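# Park the utility cart inside the yellow bay

## Task

Get the utility cart parked in the yellow-taped bay so that each of its four wheels sits within the tape and none rests on the tape itself. Whatever load it carries must stay aboard, with no part overhanging the cart's edges. The robot must not topple or be left leaning, or the task fails. The cart must stay in place unaided at the end: if it only holds because the robot is keeping it there, the task is not done.

## Robot and tools

Robot: a Hello Robot Stretch 4 with a single arm. It has an omni-wheel base, a lift riding up a mast, a telescoping arm that reaches straight forward, a wrist with yaw, pitch and roll, and a two-finger gripper. It stands about 1.6 m high, and no point of the base rim is more than 0.23 m from the base origin. Four cameras ride on the robot. head_camera sits atop the mast and looks forward and downward; turn the base to aim it elsewhere. head_left_camera and head_right_camera are fisheyes beside it that look down more steeply and show the base and arm. wrist_camera looks along the fingers, with the fingertips near the bottom of its picture.

Frames: the base frame has its origin on the floor below the base centre, with x forward, y to the left and z up. hand_pose is reported in this frame: it is the point midway between the fingers, 0.015 m back from the tips, and its axes match the base frame when all wrist joints are zero. The printed value may be slightly wrong. The odometry frame is the base frame as it was when the scene began. base_odometry comes only from wheel rotation, so wheel slip shows up as travel. Its heading is positive to the left and runs from -3.142 to 3.142.

execute_actions takes "actions" (a list holding one action, or empty to just read the state) and an optional "cameras" list: any of head_camera, head_left_camera, head_right_camera, wrist_camera, or "all". Omitted, null or ["all"] gives every camera; [] gives none. An action holds "base", "joints", or both, plus optional "pace" and "contact_limits"; alternatively it is just {"end_of_arm": "enable_torque"}, which re-powers any wrist or gripper motor that shut itself off. The motions in one action begin together but may finish at different times; one action runs at most 15 s.

"base" holds exactly one command, always a relative move measured from where the base last reported itself: translate_m (metres, forward positive, -2 to 2) drives straight; strafe_m (metres, left positive, -2 to 2) slides sideways without turning; rotate_rad (radians, counter-clockwise seen from above positive, -3.2 to 3.2) spins in place.

"joints" is one object of absolute targets keyed by joint name: lift_m 0 to 1.2 m; arm_m 0 to 0.55 m of extension; wrist_yaw_rad -1.134 to 4.276 (0 points forward, positive turns left, 3.14 is stowed back, beyond 3.4 the arm may obstruct); wrist_pitch_rad -1.117 to 4.259 (0 level, 1.57 pointing down); wrist_roll_rad -1.117 to 4.259 (0 puts both fingers level; positive turns the gripper clockwise as seen from behind); gripper_m 0 to 0.08 m, the finger gap. Tolerances for done are ±0.004 for lift and arm, ±0.02 for yaw and roll, ±0.05 for pitch, ±0.002 for the gripper. A joint target past its range is clipped and reported; any other bad value or unknown key rejects the call with no motion. Anything you leave out of an action may keep driving toward its previous target without showing it in the statuses. To unfold the wrist at the start, one action with lift_m 0.4 and wrist_yaw_rad 0 works.

"pace" is "slow", "default", "fast" or "max": base speeds 0.1, 0.3, 0.4, 0.6 m/s and turn rates 1, 2, 3, 4 rad/s. With the lift above 0.2 at the start of a base move these are reduced, down to 0.3 m/s and 1 rad/s at lift 1.2. "contact_limits" takes {"arm_m": value} from 0 (gentlest) to 0.75 (firmest), default 0.5, setting how hard the arm may press before halting.

wait: "seconds" 0 to 10; commands nothing new and returns state and images. zoom_image: "camera" and "region" [x0, y0, x1, y1] in pixels from the top-left, no larger than 504 by 504, on that camera's latest full image. read_manual: "section" "licences" returns only licence texts. finished_scene: "scene" is the number of the scene being ended; it is final, and the result says whether the goal was met.

Results: "pictures" names cameras in image order. joint_positions, hand_pose, base_odometry. base_status and joint_status: "done" (for the base, wheels turned the full amount even if slipping), "off_target" (stopped short, may still push), "contact_stop_at_<key>" (blocked; that part goes slack, a slack lift may sag and slack wheels may roll), "limit_stop_at_<name>", "time_out", "torque_fault" (wrist or gripper motor limp until enable_torque). "limit_stop_at_tilt" means a lean over 6 degrees; lift, arm and wheels go slack and refuse commands. "limit_stop_at_own_body" is a self-collision stop, likely with pitch below -0.2 and roll below -0.4 or above 4. on_its_own lists things not commanded this call; its "held at" is the held target. lidar_m: 12 distances in metres, 30-degree sectors counter-clockwise from straight ahead (4th left, 7th behind, 10th right); "-" is nothing seen or nearer than 0.25 m; it may miss glass, thin legs and things behind. wrist_depth_mm: 7 by 7 grid of median depths, 100 to 2000 mm. turned_by_wheels vs turned_by_imu differing by over about 0.1 rad signals a bump or slip. base_tilt in degrees, forward and right positive, with a fixed offset up to 1.5. motor_effort: percent of maximum, positive toward larger joint values, peak in brackets; for wheel_0, wheel_1, wheel_2 positive turns the base right.

Gripper: close to a value under the object width to grip; the reading stays above the target while squeezing, and off_target after closing usually means something is held. Gripper effort held beyond about 50 causes a torque fault.

Cautions: push the cart gently and avoid slams, hard collisions and strong steady pushes. Do not turn or drive with over 1 kg in the gripper and arm_m above 0.2, especially fast. Pushing with the gripper high can tip the robot. The simulation keeps running between replies while the robot holds its last command, and loose objects may occasionally get nudged. A stop reported by one call cancels that reply's later execute_actions, wait and finished_scene calls.

Each tool is called by a JSON object that holds its "op" and its "data", one argument or row to a line.

## Session

{"op": "execute_actions", "data": {
  "actions": []
}}

Scene clock: 0.00 s.
base_odometry: x=+0.000 y=+0.000 heading=+0.000 (m, m, rad; odometry frame)
turned_by_wheels: +0.000 (rad since the last result)
turned_by_imu: +0.000 (rad since the last result)
base_tilt: forward=+0.6 right=+0.3 (deg)
lidar_m: 2.20 1.31 1.49 1.66 0.87 0.82 0.89 1.25 2.16 2.28 1.11 1.11
base_status: not commanded
joint_positions: lift_m=+0.241 arm_m=-0.002 wrist_yaw_rad=+3.066 wrist_pitch_rad=-0.009 wrist_roll_rad=-0.019 gripper_m=+0.040
joint_status: not commanded
motor_effort: lift_m=+19 arm_m=+0 wrist_yaw_rad=-1 wrist_pitch_rad=-9 wrist_roll_rad=-1 gripper_m=+0 wheel_0=+0 wheel_1=+0 wheel_2=+0 (%)
hand_pose: x=-0.0361 y=+0.1033 z=+0.4209 quat_wxyz=(+0.038, +0.004, -0.009, +0.999) (m; base frame)
wrist_depth_mm: 142 145 - 1098 1042 1060 1025 / 108 145 1397 1397 1618 1537 1366 / 109 144 1537 1921 1708 1576 1430 / 122 145 1661 1863 1708 1499 1430 / - - - 1983 1708 1576 1464 / 1808 1708 1537 1618 1430 1499 1366 / 1138 1160 109 1138 120 - 991
pictures: head_camera, head_left_camera, head_right_camera, wrist_camera
Images, in order (width x height): head_camera 420x560, head_left_camera 420x672, head_right_camera 420x672, wrist_camera 616x392.

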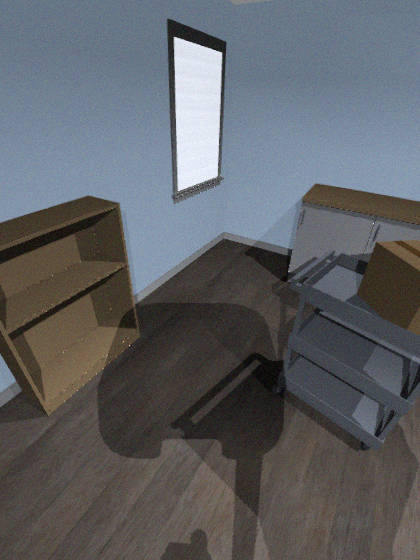

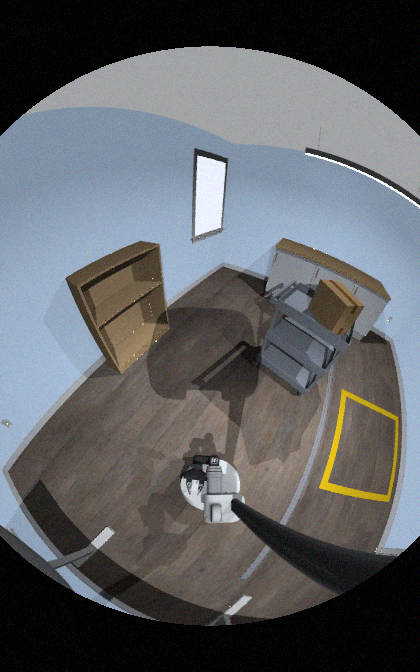

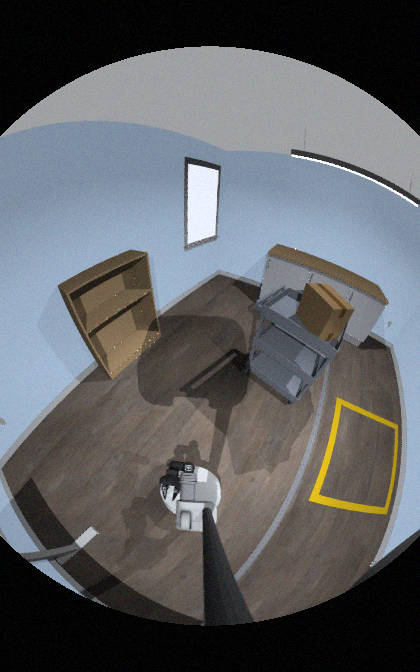

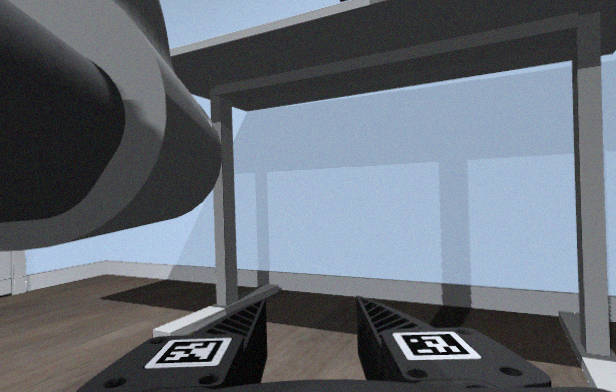

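{"op": "execute_actions", "data": {
  "actions": [
    {"base":{"rotate_rad":-1.1},"pace":"fast"}
  ],
  "cameras": ["head_camera","head_left_camera"]
}}

{"op": "zoom_image", "data": {
  "camera": "head_camera",
  "region": [0,150,420,560]
}}

Scene clock: 4.13 s.
base_odometry: x=+0.000 y=+0.000 heading=-1.100 (m, m, rad; odometry frame)
turned_by_wheels: -1.100 (rad since the last result)
turned_by_imu: -1.090 (rad since the last result)
base_tilt: forward=+0.5 right=+0.4 (deg)
lidar_m: 1.10 1.10 2.32 1.33 1.31 1.63 0.87 0.82 0.87 1.22 2.17 2.24
base_status: done
joint_positions: lift_m=+0.241 arm_m=-0.002 wrist_yaw_rad=+3.065 wrist_pitch_rad=-0.009 wrist_roll_rad=-0.019 gripper_m=+0.040
joint_status: not commanded
motor_effort: lift_m=+19(19) arm_m=+0(0) wrist_yaw_rad=-1(1) wrist_pitch_rad=-8(9) wrist_roll_rad=-1(1) gripper_m=-1(0) wheel_0=-2(6) wheel_1=-2(5) wheel_2=-2(9) (%)
hand_pose: x=-0.0360 y=+0.1033 z=+0.4209 quat_wxyz=(+0.038, +0.004, -0.009, +0.999) (m; base frame)
wrist_depth_mm: 142 145 1921 - - 1661 1366 / 108 144 1983 - - 1661 1430 / 109 144 1921 - - 1661 1397 / 122 145 1983 - - 1661 1397 / 1397 1618 1921 - - 1661 1397 / 1430 1576 1618 1708 1430 1618 1366 / 1182 1138 109 1138 120 - 1078
pictures: head_camera, head_left_camera
Images, in order (width x height): head_camera 420x560, head_left_camera 420x672.

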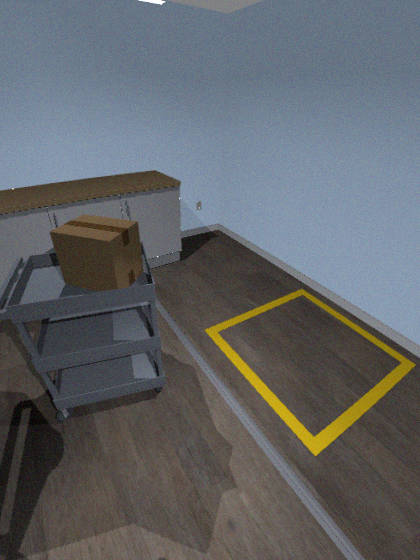

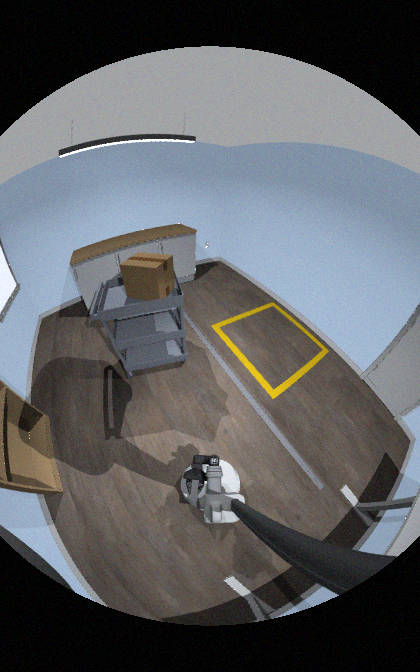

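Region (0, 150, 420, 560) of head_camera's 420x560 image, scaled by 1.200, with more detail than that image has; it fills the top 492 rows of this view, and the rest is white.

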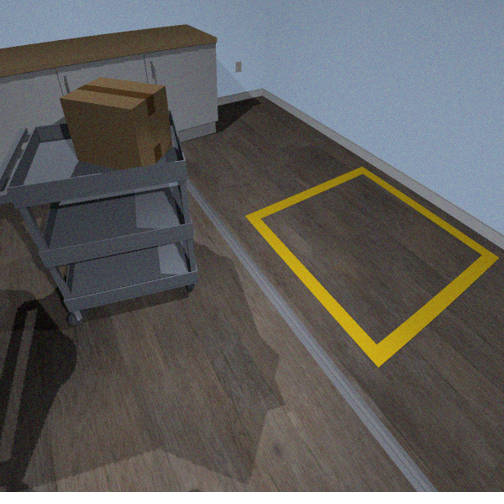

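{"op": "zoom_image", "data": {
  "camera": "head_camera",
  "region": [30,330,250,450]
}}

{"op": "zoom_image", "data": {
  "camera": "head_camera",
  "region": [0,200,180,350]
}}

Region (30, 330, 250, 450) of head_camera's 420x560 image, scaled by 2.291, with more detail than that image has; it fills the top 275 rows of this view, and the rest is white.

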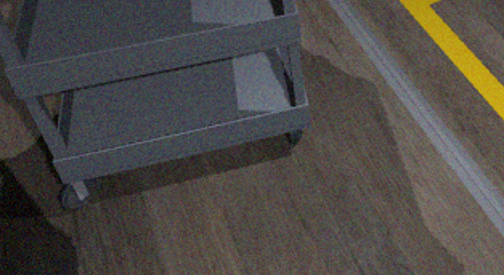

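Region (0, 200, 180, 350) of head_camera's 420x560 image, scaled by 2.800, with more detail than that image has.

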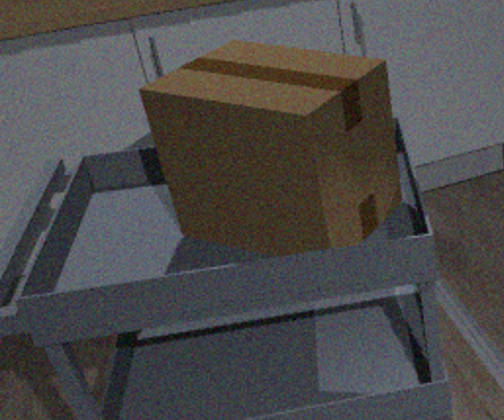

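{"op": "execute_actions", "data": {
  "actions": [
    {"base":{"rotate_rad":-1.32},"pace":"fast"}
  ],
  "cameras": []
}}

{"op": "execute_actions", "data": {
  "actions": [
    {"base":{"strafe_m":0.6},"pace":"max"}
  ],
  "cameras": []
}}

{"op": "execute_actions", "data": {
  "actions": [
    {"base":{"translate_m":-1.15},"pace":"max"}
  ],
  "cameras": ["head_left_camera"]
}}

Scene clock: 23.53 s.
base_odometry: x=+0.000 y=+0.000 heading=-2.420 (m, m, rad; odometry frame)
turned_by_wheels: -1.320 (rad since the last result)
turned_by_imu: -1.307 (rad since the last result)
base_tilt: forward=+0.6 right=+0.4 (deg)
lidar_m: 2.16 2.16 2.48 1.11 1.15 1.52 1.33 1.60 1.84 0.83 0.81 0.95
base_status: done
joint_positions: lift_m=+0.241 arm_m=-0.002 wrist_yaw_rad=+3.065 wrist_pitch_rad=-0.009 wrist_roll_rad=-0.019 gripper_m=+0.040
joint_status: not commanded
motor_effort: lift_m=+19(19) arm_m=+0(0) wrist_yaw_rad=-1(1) wrist_pitch_rad=-9(8) wrist_roll_rad=-1(0) gripper_m=+0(0) wheel_0=+0(7) wheel_1=+0(6) wheel_2=+0(9) (%)
hand_pose: x=-0.0360 y=+0.1033 z=+0.4209 quat_wxyz=(+0.038, +0.004, -0.009, +0.999) (m; base frame)
wrist_depth_mm: 142 145 1708 1921 - - - / 108 144 1708 1756 - - - / 109 144 1499 1808 1921 - - / 122 145 1708 1863 1921 - - / 1430 1576 1756 1863 1921 - - / 1430 1576 1537 1499 1430 1576 1537 / 1160 1160 109 1098 119 - 1025
pictures: none
No camera images: the call's "cameras" was empty. Leave "cameras" out to get every camera's image.

Scene clock: 25.97 s.
base_odometry: x=+0.396 y=-0.451 heading=-2.420 (m, m, rad; odometry frame)
turned_by_wheels: +0.000 (rad since the last result)
turned_by_imu: +0.000 (rad since the last result)
base_tilt: forward=+0.5 right=+0.3 (deg)
lidar_m: 2.00 1.99 2.28 0.50 0.53 0.73 1.47 1.45 1.98 1.41 1.42 1.62
base_status: done
joint_positions: lift_m=+0.241 arm_m=-0.002 wrist_yaw_rad=+3.066 wrist_pitch_rad=-0.009 wrist_roll_rad=-0.019 gripper_m=+0.040
joint_status: not commanded
motor_effort: lift_m=+19(19) arm_m=+0(0) wrist_yaw_rad=-2(0) wrist_pitch_rad=-9(9) wrist_roll_rad=+0(0) gripper_m=+0(1) wheel_0=+1(14) wheel_1=+1(13) wheel_2=+1(4) (%)
hand_pose: x=-0.0360 y=+0.1033 z=+0.4209 quat_wxyz=(+0.038, +0.004, -0.009, +0.999) (m; base frame)
wrist_depth_mm: 142 145 1863 - - - - / 107 144 1756 - - - - / 109 144 1576 - - - - / 122 145 1808 - - - 609 / 1618 1756 1808 - - - - / 1576 1499 1499 1618 1499 1430 1537 / 1138 1118 109 1118 120 - 707
pictures: none
No camera images: the call's "cameras" was empty. Leave "cameras" out to get every camera's image.

Scene clock: 29.50 s.
base_odometry: x=+1.260 y=+0.309 heading=-2.420 (m, m, rad; odometry frame)
turned_by_wheels: +0.000 (rad since the last result)
turned_by_imu: +0.000 (rad since the last result)
base_tilt: forward=+0.5 right=+0.3 (deg)
lidar_m: 3.10 0.75 0.81 1.63 1.38 0.41 0.34 0.33 0.40 1.25 1.80 2.00
base_status: done
joint_positions: lift_m=+0.241 arm_m=-0.002 wrist_yaw_rad=+3.066 wrist_pitch_rad=-0.009 wrist_roll_rad=-0.019 gripper_m=+0.040
joint_status: not commanded
motor_effort: lift_m=+19(19) arm_m=+0(0) wrist_yaw_rad=-1(2) wrist_pitch_rad=-9(9) wrist_roll_rad=+0(0) gripper_m=+0(0) wheel_0=+2(7) wheel_1=+1(8) wheel_2=-1(11) (%)
hand_pose: x=-0.0360 y=+0.1033 z=+0.4209 quat_wxyz=(+0.038, +0.004, -0.009, +0.999) (m; base frame)
wrist_depth_mm: 142 145 715 891 960 1098 1229 / 108 144 559 866 960 1078 1182 / 109 144 691 891 976 1078 1229 / 122 145 732 866 960 1078 1255 / 621 699 732 878 960 1098 1229 / 634 683 723 640 931 1078 1205 / 634 661 109 647 119 - 1042
pictures: head_left_camera
Images, in order (width x height): head_left_camera 420x672.

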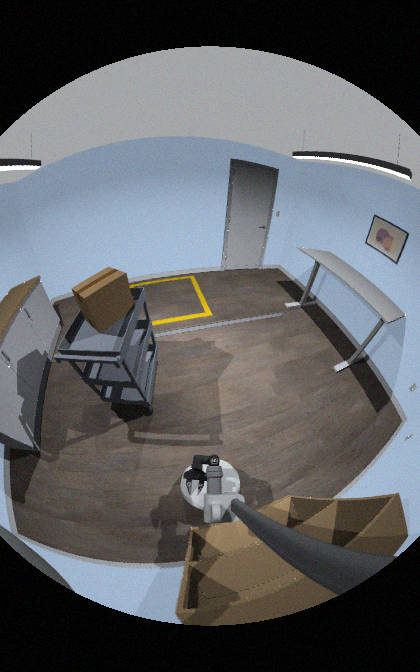

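{"op": "execute_actions", "data": {
  "actions": [
    {"base":{"strafe_m":0.8},"joints":{"lift_m":0.6,"wrist_yaw_rad":0,"wrist_roll_rad":0,"gripper_m":0.08},"pace":"fast"}
  ]
}}

Scene clock: 35.27 s.
base_odometry: x=+1.788 y=-0.291 heading=-2.420 (m, m, rad; odometry frame)
turned_by_wheels: +0.000 (rad since the last result)
turned_by_imu: -0.001 (rad since the last result)
base_tilt: forward=+0.5 right=+0.2 (deg)
lidar_m: 0.52 0.55 0.96 0.82 1.45 1.02 0.89 0.88 0.78 1.12 2.54 0.57
base_status: done
joint_positions: lift_m=+0.600 arm_m=-0.002 wrist_yaw_rad=+0.000 wrist_pitch_rad=-0.009 wrist_roll_rad=+0.000 gripper_m=+0.080
joint_status: all done
motor_effort: lift_m=+21(19) arm_m=+0(0) wrist_yaw_rad=-3(8) wrist_pitch_rad=-9(9) wrist_roll_rad=+2(2) gripper_m=+1(1) wheel_0=+1(10) wheel_1=+1(8) wheel_2=+0(1) (%)
hand_pose: x=+0.3821 y=-0.0873 z=+0.7800 quat_wxyz=(+1.000, +0.000, -0.005, +0.000) (m; base frame)
wrist_depth_mm: - - - - - - - / - - 634 640 - - - / - - 621 597 - - - / 304 364 370 377 382 389 - / 364 370 373 384 - 413 - / - - 960 1008 991 397 - / - 107 741 831 750 105 -
pictures: head_camera, head_left_camera, head_right_camera, wrist_camera
Images, in order (width x height): head_camera 420x560, head_left_camera 420x672, head_right_camera 420x672, wrist_camera 616x392.

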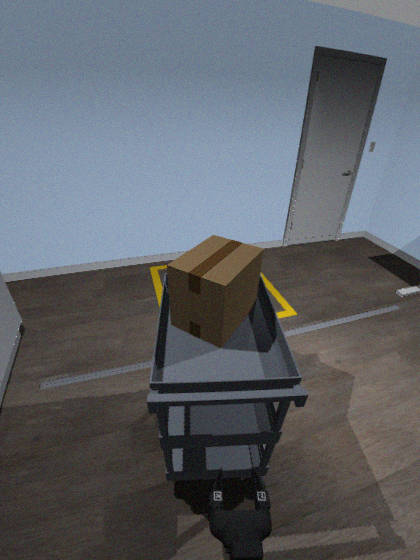

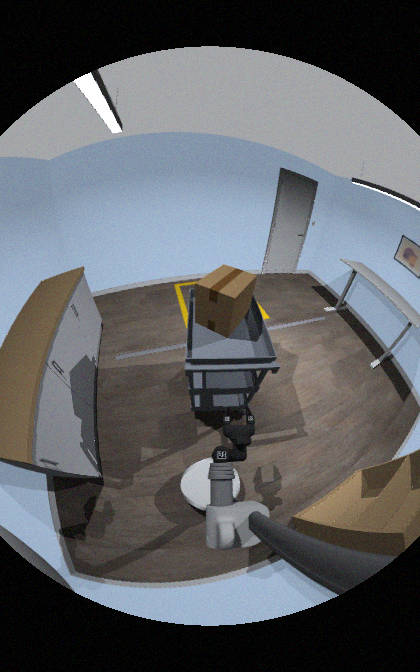

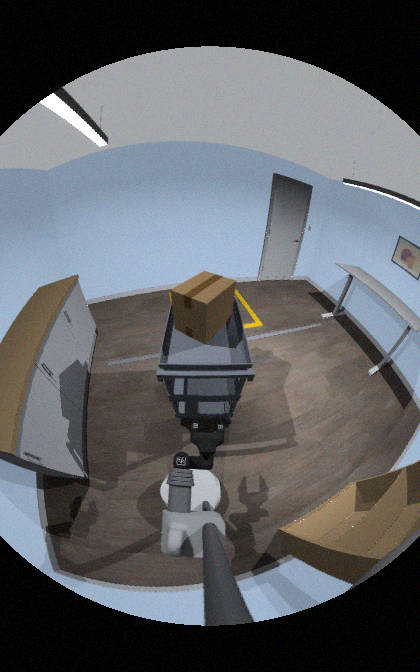

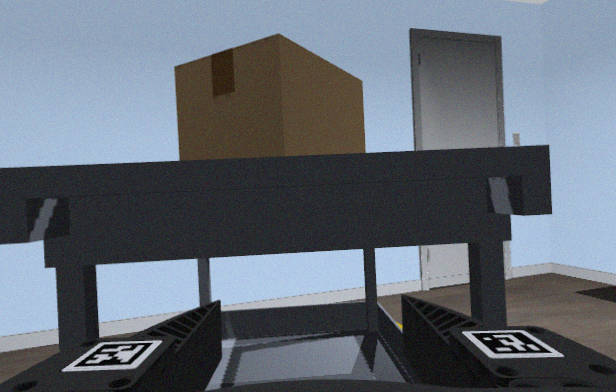

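{"op": "execute_actions", "data": {
  "actions": [
    {"base":{"strafe_m":0.035},"joints":{"lift_m":0.675,"wrist_roll_rad":1.55,"arm_m":0.08},"pace":"fast"}
  ],
  "cameras": ["head_camera","wrist_camera"]
}}

Scene clock: 40.93 s.
base_odometry: x=+1.811 y=-0.318 heading=-2.420 (m, m, rad; odometry frame)
turned_by_wheels: +0.000 (rad since the last result)
turned_by_imu: -0.001 (rad since the last result)
base_tilt: forward=+0.5 right=+0.3 (deg)
lidar_m: 0.52 1.69 0.91 0.77 1.42 1.05 0.88 0.89 0.81 1.16 2.58 0.56
base_status: done
joint_positions: lift_m=+0.675 arm_m=+0.079 wrist_yaw_rad=+0.000 wrist_pitch_rad=-0.009 wrist_roll_rad=+1.550 gripper_m=+0.080
joint_status: all done
motor_effort: lift_m=+22(24) arm_m=+7(4) wrist_yaw_rad=-3(3) wrist_pitch_rad=-9(9) wrist_roll_rad=+1(6) gripper_m=+1(1) wheel_0=-1(8) wheel_1=+0(10) wheel_2=+0(3) (%)
hand_pose: x=+0.4623 y=-0.0874 z=+0.8549 quat_wxyz=(+0.715, +0.700, -0.003, +0.003) (m; base frame)
wrist_depth_mm: - - - 307 319 1618 459 / - - - 303 - 1708 544 / - - - 301 306 788 554 / - - 585 241 301 798 554 / - - 508 297 298 809 559 / - - 549 294 293 732 554 / - 107 603 293 291 105 -
pictures: head_camera, wrist_camera
Images, in order (width x height): head_camera 420x560, wrist_camera 616x392.

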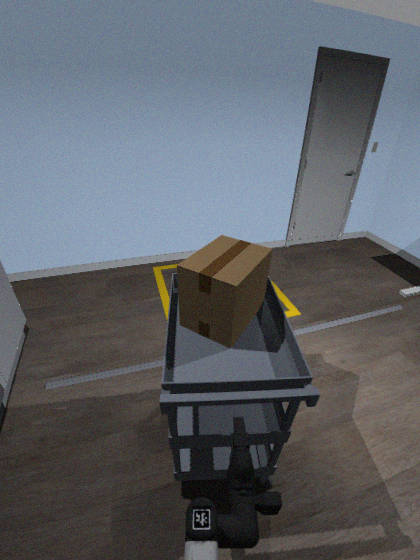

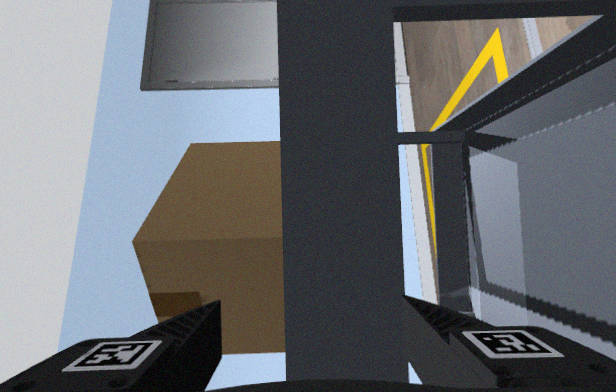

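{"op": "execute_actions", "data": {
  "actions": [
    {"base":{"translate_m":0.115},"joints":{"lift_m":0.679,"wrist_roll_rad":1.53}}
  ],
  "cameras": ["wrist_camera"]
}}

{"op": "execute_actions", "data": {
  "actions": [
    {"joints":{"gripper_m":0.0}}
  ],
  "cameras": ["head_camera","wrist_camera"]
}}

{"op": "execute_actions", "data": {
  "actions": [
    {"base":{"translate_m":0.2},"pace":"slow"}
  ]
}}

Scene clock: 46.30 s.
base_odometry: x=+1.725 y=-0.394 heading=-2.420 (m, m, rad; odometry frame)
turned_by_wheels: +0.000 (rad since the last result)
turned_by_imu: -0.002 (rad since the last result)
base_tilt: forward=+0.5 right=+0.2 (deg)
lidar_m: 0.39 0.42 0.96 0.78 1.35 1.15 1.01 1.01 0.87 1.36 2.51 0.44
base_status: done
joint_positions: lift_m=+0.679 arm_m=+0.079 wrist_yaw_rad=+0.000 wrist_pitch_rad=-0.009 wrist_roll_rad=+1.531 gripper_m=+0.080
joint_status: all done
motor_effort: lift_m=+22(25) arm_m=+7(7) wrist_yaw_rad=-2(3) wrist_pitch_rad=-8(10) wrist_roll_rad=-2(4) gripper_m=+1(1) wheel_0=+1(5) wheel_1=+0(4) wheel_2=+0(9) (%)
hand_pose: x=+0.4623 y=-0.0874 z=+0.8589 quat_wxyz=(+0.721, +0.693, -0.003, +0.003) (m; base frame)
wrist_depth_mm: - - - 127 190 1618 1255 / - - - 126 188 1537 530 / - - 615 125 186 723 564 / - 488 459 124 184 683 564 / - 387 384 122 182 683 569 / - 418 410 121 181 182 559 / - 107 449 120 179 105 -
pictures: wrist_camera
Images, in order (width x height): wrist_camera 616x392.

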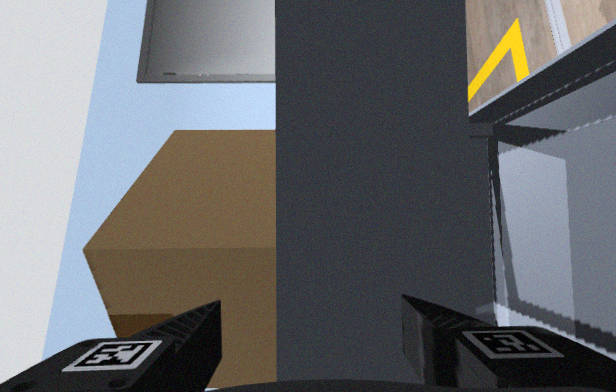

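Scene clock: 47.53 s.
base_odometry: x=+1.725 y=-0.394 heading=-2.420 (m, m, rad; odometry frame)
turned_by_wheels: +0.000 (rad since the last result)
turned_by_imu: +0.000 (rad since the last result)
base_tilt: forward=+0.5 right=+0.3 (deg)
lidar_m: 0.41 0.45 0.96 0.78 1.34 1.17 1.00 1.01 0.86 1.36 2.51 0.48
base_status: not commanded
joint_positions: lift_m=+0.679 arm_m=+0.079 wrist_yaw_rad=+0.000 wrist_pitch_rad=-0.008 wrist_roll_rad=+1.534 gripper_m=+0.023
joint_status: gripper_m off_target (ended at +0.023, target +0.000)
on_its_own: gripper_m is held at +0.018, not at your +0.000, by its contact guard: the fingers met something
motor_effort: lift_m=+22(22) arm_m=+7(7) wrist_yaw_rad=-1(2) wrist_pitch_rad=-12(13) wrist_roll_rad=-10(16) gripper_m=-46(71) wheel_0=+1(1) wheel_1=+0(0) wheel_2=+0(0) (%)
hand_pose: x=+0.4623 y=-0.0874 z=+0.8588 quat_wxyz=(+0.720, +0.694, -0.003, +0.003) (m; base frame)
wrist_depth_mm: - - - 127 190 1618 1255 / - - - 126 189 676 525 / - - 609 125 186 715 559 / - 484 459 124 185 723 559 / - 387 387 123 183 676 564 / - 415 413 121 181 691 569 / - - 105 120 104 668 569
pictures: head_camera, wrist_camera
Images, in order (width x height): head_camera 420x560, wrist_camera 616x392.

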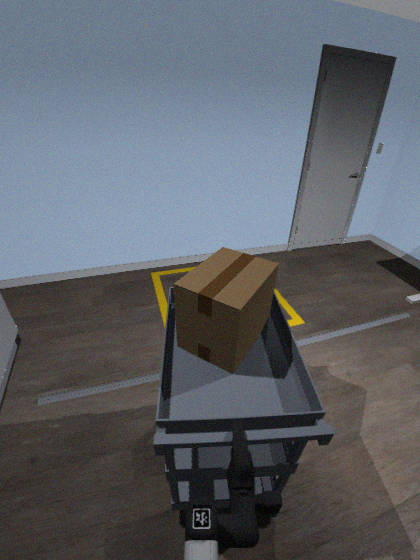

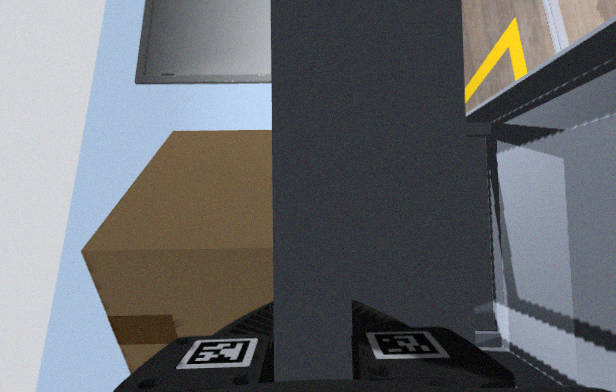

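Scene clock: 50.80 s.
base_odometry: x=+1.575 y=-0.526 heading=-2.420 (m, m, rad; odometry frame)
turned_by_wheels: +0.000 (rad since the last result)
turned_by_imu: -0.001 (rad since the last result)
base_tilt: forward=+0.5 right=+0.3 (deg)
lidar_m: 0.41 0.43 1.03 0.86 0.86 1.38 1.19 1.00 1.00 2.33 2.46 0.46
base_status: done
joint_positions: lift_m=+0.679 arm_m=+0.079 wrist_yaw_rad=+0.000 wrist_pitch_rad=-0.009 wrist_roll_rad=+1.533 gripper_m=+0.023
joint_status: not commanded
on_its_own: gripper_m is held at +0.018, not at your +0.000, by its contact guard: the fingers met something
motor_effort: lift_m=+22(21) arm_m=+7(7) wrist_yaw_rad=+0(17) wrist_pitch_rad=-9(11) wrist_roll_rad=-10(11) gripper_m=-46(46) wheel_0=+3(6) wheel_1=+0(6) wheel_2=-2(15) (%)
hand_pose: x=+0.4623 y=-0.0875 z=+0.8589 quat_wxyz=(+0.720, +0.694, -0.003, +0.003) (m; base frame)
wrist_depth_mm: - - - 131 194 1576 1229 / - - - 129 191 1499 535 / - - 640 127 188 683 554 / - 535 480 125 187 723 569 / - 384 387 123 183 715 569 / - 413 399 122 181 676 564 / - - 106 120 104 691 574
pictures: head_camera, head_left_camera, head_right_camera, wrist_camera
Images, in order (width x height): head_camera 420x560, head_left_camera 420x672, head_right_camera 420x672, wrist_camera 616x392.

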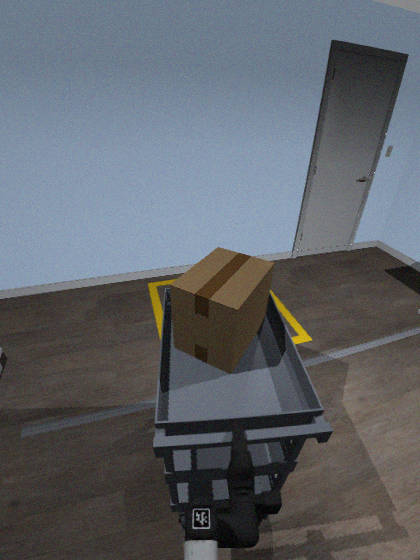

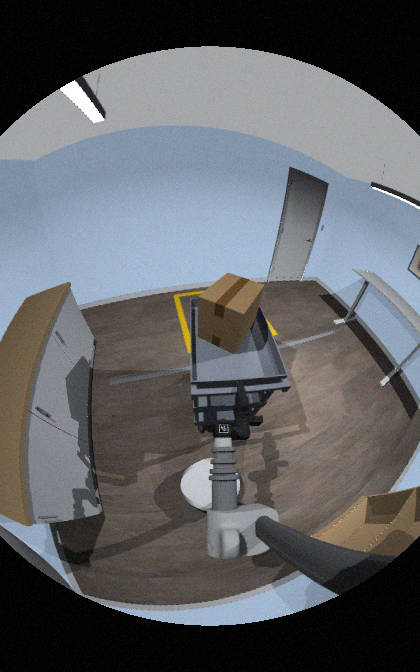

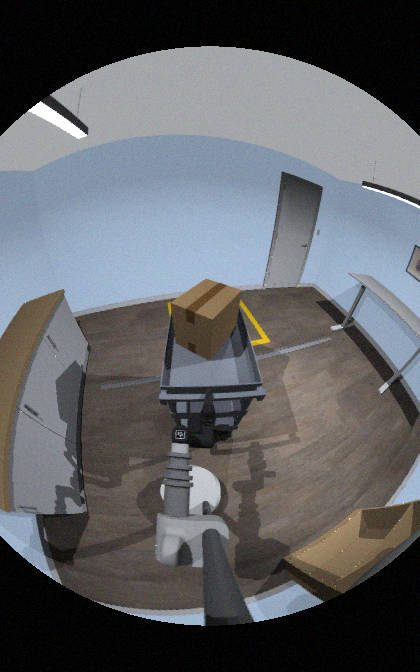

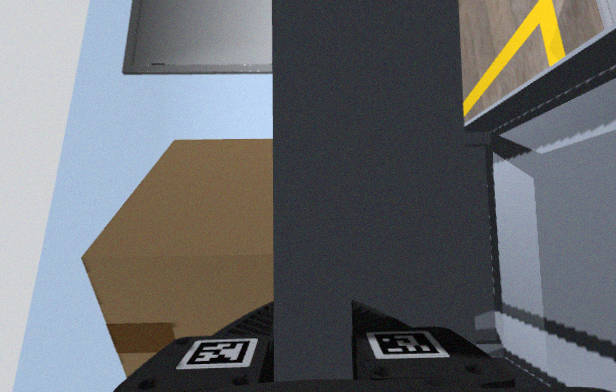

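{"op": "execute_actions", "data": {
  "actions": [
    {"base":{"strafe_m":0.09},"joints":{"gripper_m":0.0195,"wrist_roll_rad":1.545},"pace":"slow"}
  ],
  "cameras": ["head_camera"]
}}

{"op": "execute_actions", "data": {
  "actions": [
    {"base":{"translate_m":0.15},"pace":"slow"}
  ],
  "cameras": ["head_camera","head_left_camera"]
}}

Scene clock: 60.00 s.
base_odometry: x=+1.634 y=-0.593 heading=-2.420 (m, m, rad; odometry frame)
turned_by_wheels: -0.001 (rad since the last result)
turned_by_imu: -0.003 (rad since the last result)
base_tilt: forward=+0.5 right=+0.2 (deg)
lidar_m: 0.43 1.74 0.92 0.78 0.74 1.41 1.21 1.16 1.08 2.36 2.53 0.45
base_status: done
joint_positions: lift_m=+0.679 arm_m=+0.079 wrist_yaw_rad=-0.004 wrist_pitch_rad=-0.008 wrist_roll_rad=+1.546 gripper_m=+0.023
joint_status: gripper_m off_target (ended at +0.023, target +0.019); the others done
motor_effort: lift_m=+22(22) arm_m=+6(7) wrist_yaw_rad=+11(22) wrist_pitch_rad=-11(11) wrist_roll_rad=-3(6) gripper_m=-33(45) wheel_0=-6(10) wheel_1=-1(2) wheel_2=-1(4) (%)
hand_pose: x=+0.4622 y=-0.0883 z=+0.8588 quat_wxyz=(+0.716, +0.698, -0.004, +0.001) (m; base frame)
wrist_depth_mm: - - - 116 176 1499 517 / - - - 117 177 615 559 / - - 512 118 178 676 559 / - 415 410 118 179 683 559 / - 389 394 119 179 683 564 / - 462 442 119 180 668 569 / - - 105 120 104 1098 544
pictures: head_camera
Images, in order (width x height): head_camera 420x560.

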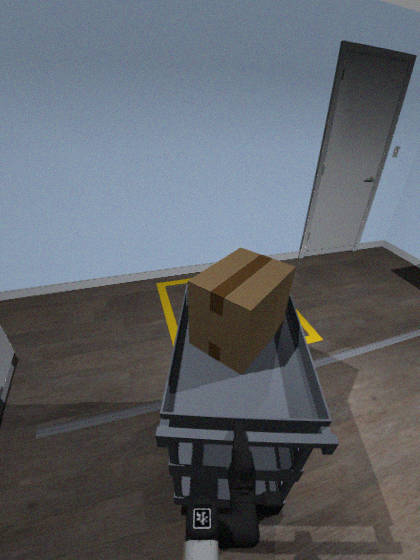

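Scene clock: 63.37 s.
base_odometry: x=+1.522 y=-0.692 heading=-2.420 (m, m, rad; odometry frame)
turned_by_wheels: +0.000 (rad since the last result)
turned_by_imu: -0.271 (rad since the last result)
base_tilt: forward=+0.5 right=+0.4 (deg)
lidar_m: 0.32 0.40 1.40 0.97 0.89 0.91 1.45 1.36 1.15 1.47 2.41 0.51
base_status: done
joint_positions: lift_m=+0.679 arm_m=+0.079 wrist_yaw_rad=+0.000 wrist_pitch_rad=-0.009 wrist_roll_rad=+1.545 gripper_m=+0.024
joint_status: not commanded
motor_effort: lift_m=+20(22) arm_m=+4(9) wrist_yaw_rad=+0(80) wrist_pitch_rad=-10(63) wrist_roll_rad=+0(3) gripper_m=-34(35) wheel_0=-1(23) wheel_1=+1(1) wheel_2=+0(25) (%)
hand_pose: x=+0.4628 y=-0.0875 z=+0.8590 quat_wxyz=(+0.716, +0.698, -0.003, +0.003) (m; base frame)
wrist_depth_mm: - - - 211 303 1537 1098 / - - - 186 273 1576 1118 / - - - 161 237 1863 1229 / - - - 145 213 1863 521 / - - - 130 195 683 564 / - - 521 119 179 683 569 / - 389 105 111 104 691 569
pictures: head_camera, head_left_camera
Images, in order (width x height): head_camera 420x560, head_left_camera 420x672.

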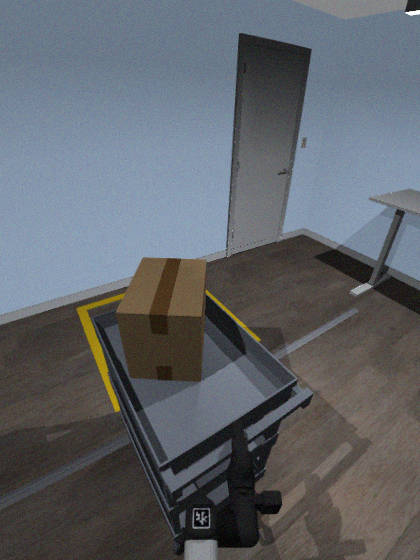

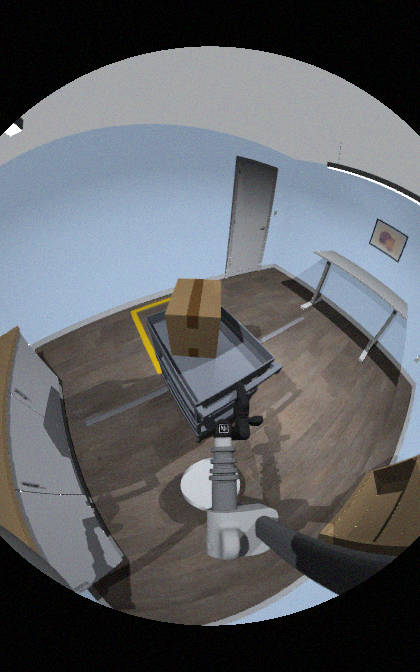

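{"op": "execute_actions", "data": {
  "actions": [
    {"base":{"translate_m":-0.14},"pace":"slow"}
  ],
  "cameras": ["head_camera"]
}}

{"op": "execute_actions", "data": {
  "actions": [
    {"base":{"strafe_m":-0.09},"pace":"slow"}
  ],
  "cameras": ["head_camera"]
}}

{"op": "execute_actions", "data": {
  "actions": [
    {"joints":{"gripper_m":0.08}}
  ],
  "cameras": []
}}

{"op": "execute_actions", "data": {
  "actions": [
    {"base":{"translate_m":-0.15},"joints":{"arm_m":0.0}}
  ],
  "cameras": []
}}

{"op": "execute_actions", "data": {
  "actions": [
    {"base":{"rotate_rad":0.58},"joints":{"wrist_roll_rad":0,"gripper_m":0.04}}
  ]
}}

Scene clock: 82.73 s.
base_odometry: x=+1.627 y=-0.600 heading=-2.421 (m, m, rad; odometry frame)
turned_by_wheels: +0.000 (rad since the last result)
turned_by_imu: -0.001 (rad since the last result)
base_tilt: forward=+0.6 right=+0.3 (deg)
lidar_m: 0.33 0.41 1.26 0.89 0.81 0.86 1.32 1.24 1.08 1.31 2.47 0.49
base_status: done
joint_positions: lift_m=+0.679 arm_m=+0.079 wrist_yaw_rad=+0.000 wrist_pitch_rad=-0.008 wrist_roll_rad=+1.545 gripper_m=+0.024
joint_status: not commanded
motor_effort: lift_m=+21(21) arm_m=+3(4) wrist_yaw_rad=-3(29) wrist_pitch_rad=-13(12) wrist_roll_rad=+0(0) gripper_m=-34(34) wheel_0=-3(4) wheel_1=-3(5) wheel_2=+3(14) (%)
hand_pose: x=+0.4631 y=-0.0873 z=+0.8588 quat_wxyz=(+0.716, +0.698, -0.003, +0.003) (m; base frame)
wrist_depth_mm: - - - 186 271 289 289 / - - - 165 244 1756 1182 / - - - 151 223 1921 504 / - - - 139 205 1661 544 / - - - 127 190 715 564 / - 445 439 118 177 691 564 / - 357 105 112 104 691 574
pictures: head_camera
Images, in order (width x height): head_camera 420x560.

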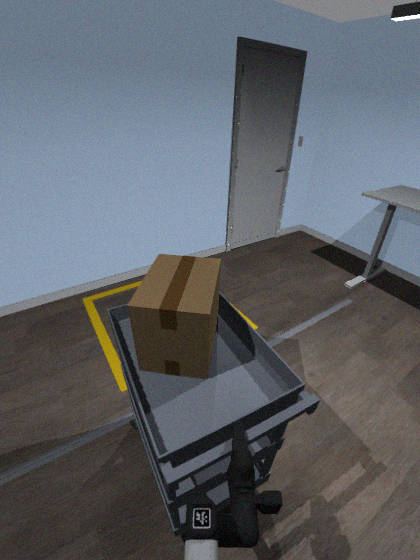

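Scene clock: 84.77 s.
base_odometry: x=+1.567 y=-0.532 heading=-2.420 (m, m, rad; odometry frame)
turned_by_wheels: +0.001 (rad since the last result)
turned_by_imu: +0.001 (rad since the last result)
base_tilt: forward=+0.6 right=+0.2 (deg)
lidar_m: 0.33 0.36 1.37 0.97 0.89 1.61 1.28 1.20 0.98 1.25 2.40 0.51
base_status: done
joint_positions: lift_m=+0.679 arm_m=+0.079 wrist_yaw_rad=+0.005 wrist_pitch_rad=-0.008 wrist_roll_rad=+1.545 gripper_m=+0.023
joint_status: not commanded
on_its_own: wrist_yaw_rad is at rest, and its effort (-16) is outside its rest range (-13 to +13)
motor_effort: lift_m=+21(21) arm_m=+3(3) wrist_yaw_rad=-16(33) wrist_pitch_rad=-10(13) wrist_roll_rad=+2(2) gripper_m=-33(34) wheel_0=+7(12) wheel_1=+1(6) wheel_2=+1(1) (%)
hand_pose: x=+0.4635 y=-0.0863 z=+0.8588 quat_wxyz=(+0.716, +0.698, -0.001, +0.005) (m; base frame)
wrist_depth_mm: - - - 218 312 1618 1118 / - - - 191 279 1618 1138 / - - - 165 242 1863 1255 / - - - 148 218 1863 517 / - - - 132 197 691 564 / - - 549 121 181 683 569 / - 402 105 112 104 691 574
pictures: head_camera
Images, in order (width x height): head_camera 420x560.

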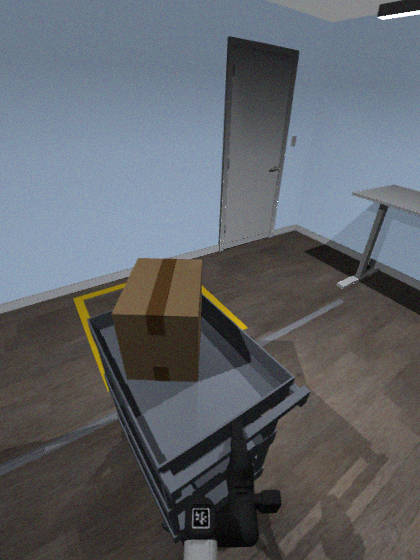

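Scene clock: 85.97 s.
base_odometry: x=+1.567 y=-0.532 heading=-2.420 (m, m, rad; odometry frame)
turned_by_wheels: -0.001 (rad since the last result)
turned_by_imu: -0.001 (rad since the last result)
base_tilt: forward=+0.6 right=+0.3 (deg)
lidar_m: 0.32 0.37 1.38 0.97 0.89 1.61 1.28 1.20 1.01 1.25 2.41 0.53
base_status: not commanded
joint_positions: lift_m=+0.679 arm_m=+0.079 wrist_yaw_rad=+0.000 wrist_pitch_rad=-0.009 wrist_roll_rad=+1.545 gripper_m=+0.080
joint_status: all done
motor_effort: lift_m=+20(21) arm_m=+3(3) wrist_yaw_rad=-2(17) wrist_pitch_rad=-11(12) wrist_roll_rad=+2(4) gripper_m=+1(34) wheel_0=+1(7) wheel_1=+0(1) wheel_2=+0(1) (%)
hand_pose: x=+0.4630 y=-0.0874 z=+0.8589 quat_wxyz=(+0.716, +0.698, -0.003, +0.003) (m; base frame)
wrist_depth_mm: - - - 225 - 1661 1182 / - - - 191 285 315 319 / - - - 168 246 1808 1255 / - - - 151 222 1863 517 / - - - 135 200 683 569 / - - 580 123 180 683 564 / - 107 342 115 167 105 -
pictures: none
No camera images: the call's "cameras" was empty. Leave "cameras" out to get every camera's image.

Scene clock: 87.80 s.
base_odometry: x=+1.680 y=-0.433 heading=-2.420 (m, m, rad; odometry frame)
turned_by_wheels: +0.000 (rad since the last result)
turned_by_imu: +0.000 (rad since the last result)
base_tilt: forward=+0.5 right=+0.2 (deg)
lidar_m: 0.46 0.61 1.24 0.87 0.81 1.51 1.14 1.07 0.91 1.08 2.47 0.63
base_status: done
joint_positions: lift_m=+0.679 arm_m=+0.001 wrist_yaw_rad=+0.000 wrist_pitch_rad=-0.009 wrist_roll_rad=+1.545 gripper_m=+0.080
joint_status: all done
motor_effort: lift_m=+20(20) arm_m=-7(9) wrist_yaw_rad=-1(2) wrist_pitch_rad=-9(12) wrist_roll_rad=+1(0) gripper_m=+1(1) wheel_0=-1(5) wheel_1=+1(5) wheel_2=+0(8) (%)
hand_pose: x=+0.3848 y=-0.0874 z=+0.8590 quat_wxyz=(+0.716, +0.698, -0.003, +0.003) (m; base frame)
wrist_depth_mm: - - - - - 1863 1255 / - - - - - 1863 1160 / - - - 508 - 621 512 / - - - 466 - 750 554 / - - - 418 - 820 574 / - - 591 384 375 732 559 / - 107 569 353 345 105 -
pictures: none
No camera images: the call's "cameras" was empty. Leave "cameras" out to get every camera's image.

Scene clock: 89.27 s.
base_odometry: x=+1.680 y=-0.433 heading=-1.840 (m, m, rad; odometry frame)
turned_by_wheels: +0.580 (rad since the last result)
turned_by_imu: +0.573 (rad since the last result)
base_tilt: forward=+0.5 right=+0.3 (deg)
lidar_m: 0.75 1.20 0.86 0.81 1.49 1.12 1.09 0.91 1.14 2.49 0.61 0.47
base_status: done
joint_positions: lift_m=+0.679 arm_m=+0.001 wrist_yaw_rad=+0.000 wrist_pitch_rad=-0.009 wrist_roll_rad=+0.000 gripper_m=+0.040
joint_status: all done
motor_effort: lift_m=+21(20) arm_m=-7(7) wrist_yaw_rad=-1(1) wrist_pitch_rad=-9(9) wrist_roll_rad=-1(3) gripper_m=-2(2) wheel_0=-1(6) wheel_1=+0(5) wheel_2=+1(4) (%)
hand_pose: x=+0.3848 y=-0.0874 z=+0.8590 quat_wxyz=(+1.000, +0.000, -0.004, +0.000) (m; base frame)
wrist_depth_mm: - - - - - - - / - - - - - 512 477 / - - - - 580 517 480 / - - - - 591 521 473 / 1430 - - - 492 492 259 / 1430 - - - 315 215 196 / 1430 - 109 - 121 - 258
pictures: head_camera, head_left_camera, head_right_camera, wrist_camera
Images, in order (width x height): head_camera 420x560, head_left_camera 420x672, head_right_camera 420x672, wrist_camera 616x392.

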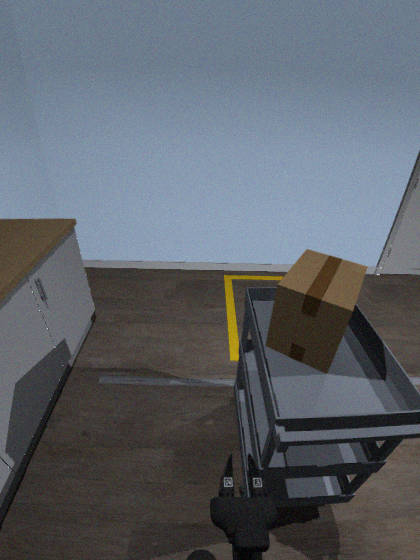

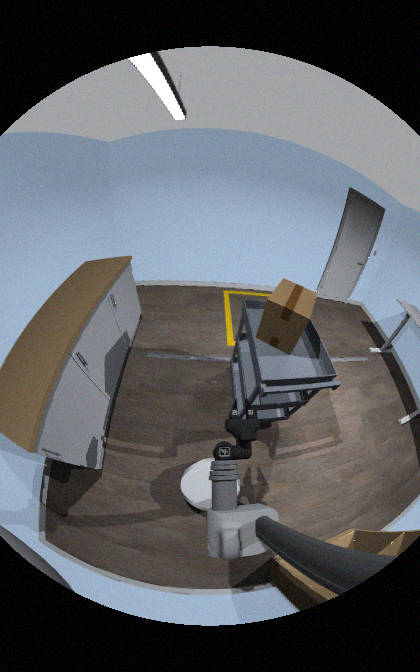

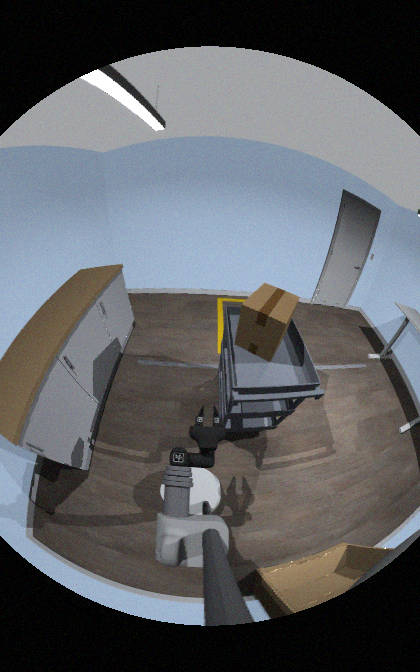

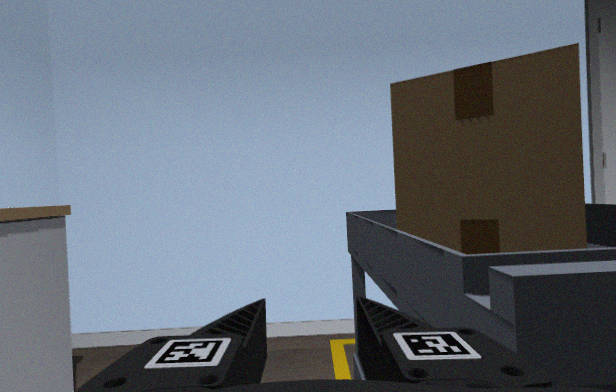

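{"op": "execute_actions", "data": {
  "actions": [
    {"base":{"strafe_m":0.1},"joints":{"lift_m":0.42,"wrist_yaw_rad":3.07},"pace":"fast"}
  ],
  "cameras": []
}}

{"op": "execute_actions", "data": {
  "actions": [
    {"base":{"translate_m":0.82},"pace":"fast"}
  ],
  "cameras": ["head_right_camera"]
}}

{"op": "execute_actions", "data": {
  "actions": [
    {"base":{"strafe_m":-0.17},"pace":"slow"}
  ],
  "cameras": ["head_right_camera","head_camera"]
}}

Scene clock: 96.47 s.
base_odometry: x=+1.776 y=-0.460 heading=-1.840 (m, m, rad; odometry frame)
turned_by_wheels: +0.000 (rad since the last result)
turned_by_imu: -0.001 (rad since the last result)
base_tilt: forward=+0.5 right=+0.2 (deg)
lidar_m: 1.12 1.04 0.75 0.70 1.46 1.09 1.08 0.97 1.11 2.59 0.60 0.50
base_status: done
joint_positions: lift_m=+0.420 arm_m=+0.001 wrist_yaw_rad=+3.070 wrist_pitch_rad=-0.009 wrist_roll_rad=+0.000 gripper_m=+0.040
joint_status: all done
motor_effort: lift_m=+16(19) arm_m=-7(7) wrist_yaw_rad=+0(6) wrist_pitch_rad=-8(11) wrist_roll_rad=-2(2) gripper_m=-2(2) wheel_0=+1(11) wheel_1=+0(9) wheel_2=+1(0) (%)
hand_pose: x=-0.0337 y=+0.1025 z=+0.6004 quat_wxyz=(+0.036, +0.005, +0.000, +0.999) (m; base frame)
wrist_depth_mm: 144 198 1229 1229 1229 1281 1281 / 108 147 1205 1229 1229 1229 1308 / 110 147 1205 1229 1255 1255 1308 / 120 147 1229 1229 1255 1255 1281 / 145 1205 1229 1229 1255 1308 1336 / 1098 1205 1205 1255 1255 1255 1308 / 1098 1182 109 1229 121 - 1281
pictures: none
No camera images: the call's "cameras" was empty. Leave "cameras" out to get every camera's image.

Scene clock: 99.80 s.
base_odometry: x=+1.558 y=-1.250 heading=-1.840 (m, m, rad; odometry frame)
turned_by_wheels: +0.000 (rad since the last result)
turned_by_imu: -0.002 (rad since the last result)
base_tilt: forward=+0.5 right=+0.3 (deg)
lidar_m: 1.84 1.07 0.76 0.71 0.74 1.06 1.89 0.42 0.29 0.28 0.29 1.91
base_status: done
joint_positions: lift_m=+0.420 arm_m=+0.001 wrist_yaw_rad=+3.070 wrist_pitch_rad=-0.009 wrist_roll_rad=+0.000 gripper_m=+0.040
joint_status: not commanded
motor_effort: lift_m=+16(16) arm_m=-7(7) wrist_yaw_rad=-2(1) wrist_pitch_rad=-10(11) wrist_roll_rad=-2(1) gripper_m=-2(2) wheel_0=-1(6) wheel_1=-2(5) wheel_2=+1(10) (%)
hand_pose: x=-0.0337 y=+0.1024 z=+0.6004 quat_wxyz=(+0.036, +0.005, +0.000, +0.999) (m; base frame)
wrist_depth_mm: 144 199 - - - - 1708 / 108 147 - - - - 842 / 110 147 - - - - 842 / 121 147 - - - - 842 / 145 1921 - - - - 866 / 1921 1983 1921 - 1921 - 878 / 1661 1618 109 1576 121 - 866
pictures: head_right_camera
Images, in order (width x height): head_right_camera 420x672.

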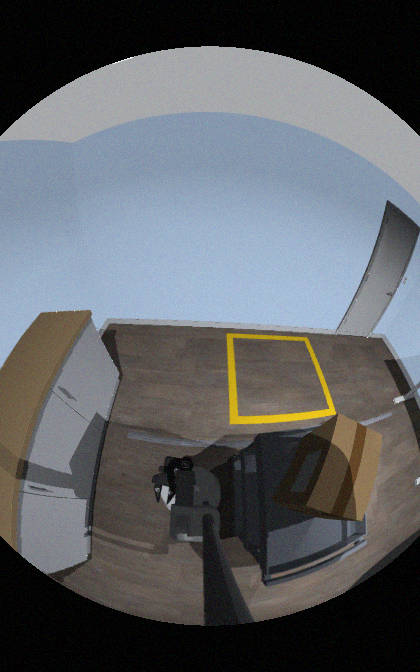

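Scene clock: 102.63 s.
base_odometry: x=+1.394 y=-1.205 heading=-1.841 (m, m, rad; odometry frame)
turned_by_wheels: +0.000 (rad since the last result)
turned_by_imu: -0.002 (rad since the last result)
base_tilt: forward=+0.6 right=+0.3 (deg)
lidar_m: 1.85 1.29 0.93 0.89 0.94 1.96 1.67 0.31 0.25 0.25 0.25 0.27
base_status: done
joint_positions: lift_m=+0.420 arm_m=+0.001 wrist_yaw_rad=+3.070 wrist_pitch_rad=-0.009 wrist_roll_rad=+0.000 gripper_m=+0.040
joint_status: not commanded
motor_effort: lift_m=+16(16) arm_m=-7(7) wrist_yaw_rad=-1(1) wrist_pitch_rad=-9(10) wrist_roll_rad=-1(1) gripper_m=-2(2) wheel_0=+2(11) wheel_1=-1(9) wheel_2=-3(5) (%)
hand_pose: x=-0.0337 y=+0.1024 z=+0.6004 quat_wxyz=(+0.036, +0.005, +0.000, +0.999) (m; base frame)
wrist_depth_mm: 144 200 - - - - 1863 / 108 147 - - - - 1983 / 110 147 - - - - 1921 / 121 147 - - - - 1983 / 145 1921 - - - - 1983 / 1921 1921 - - 1921 - 1863 / 1661 1576 109 1537 120 - 1281
pictures: head_camera, head_right_camera
Images, in order (width x height): head_camera 420x560, head_right_camera 420x672.

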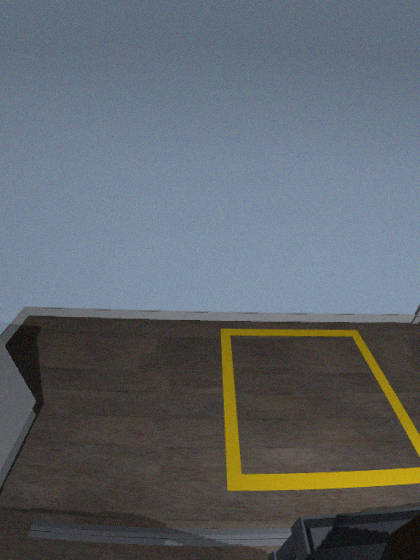

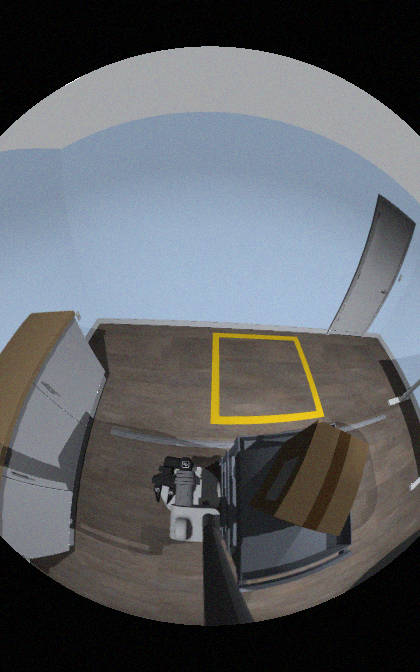

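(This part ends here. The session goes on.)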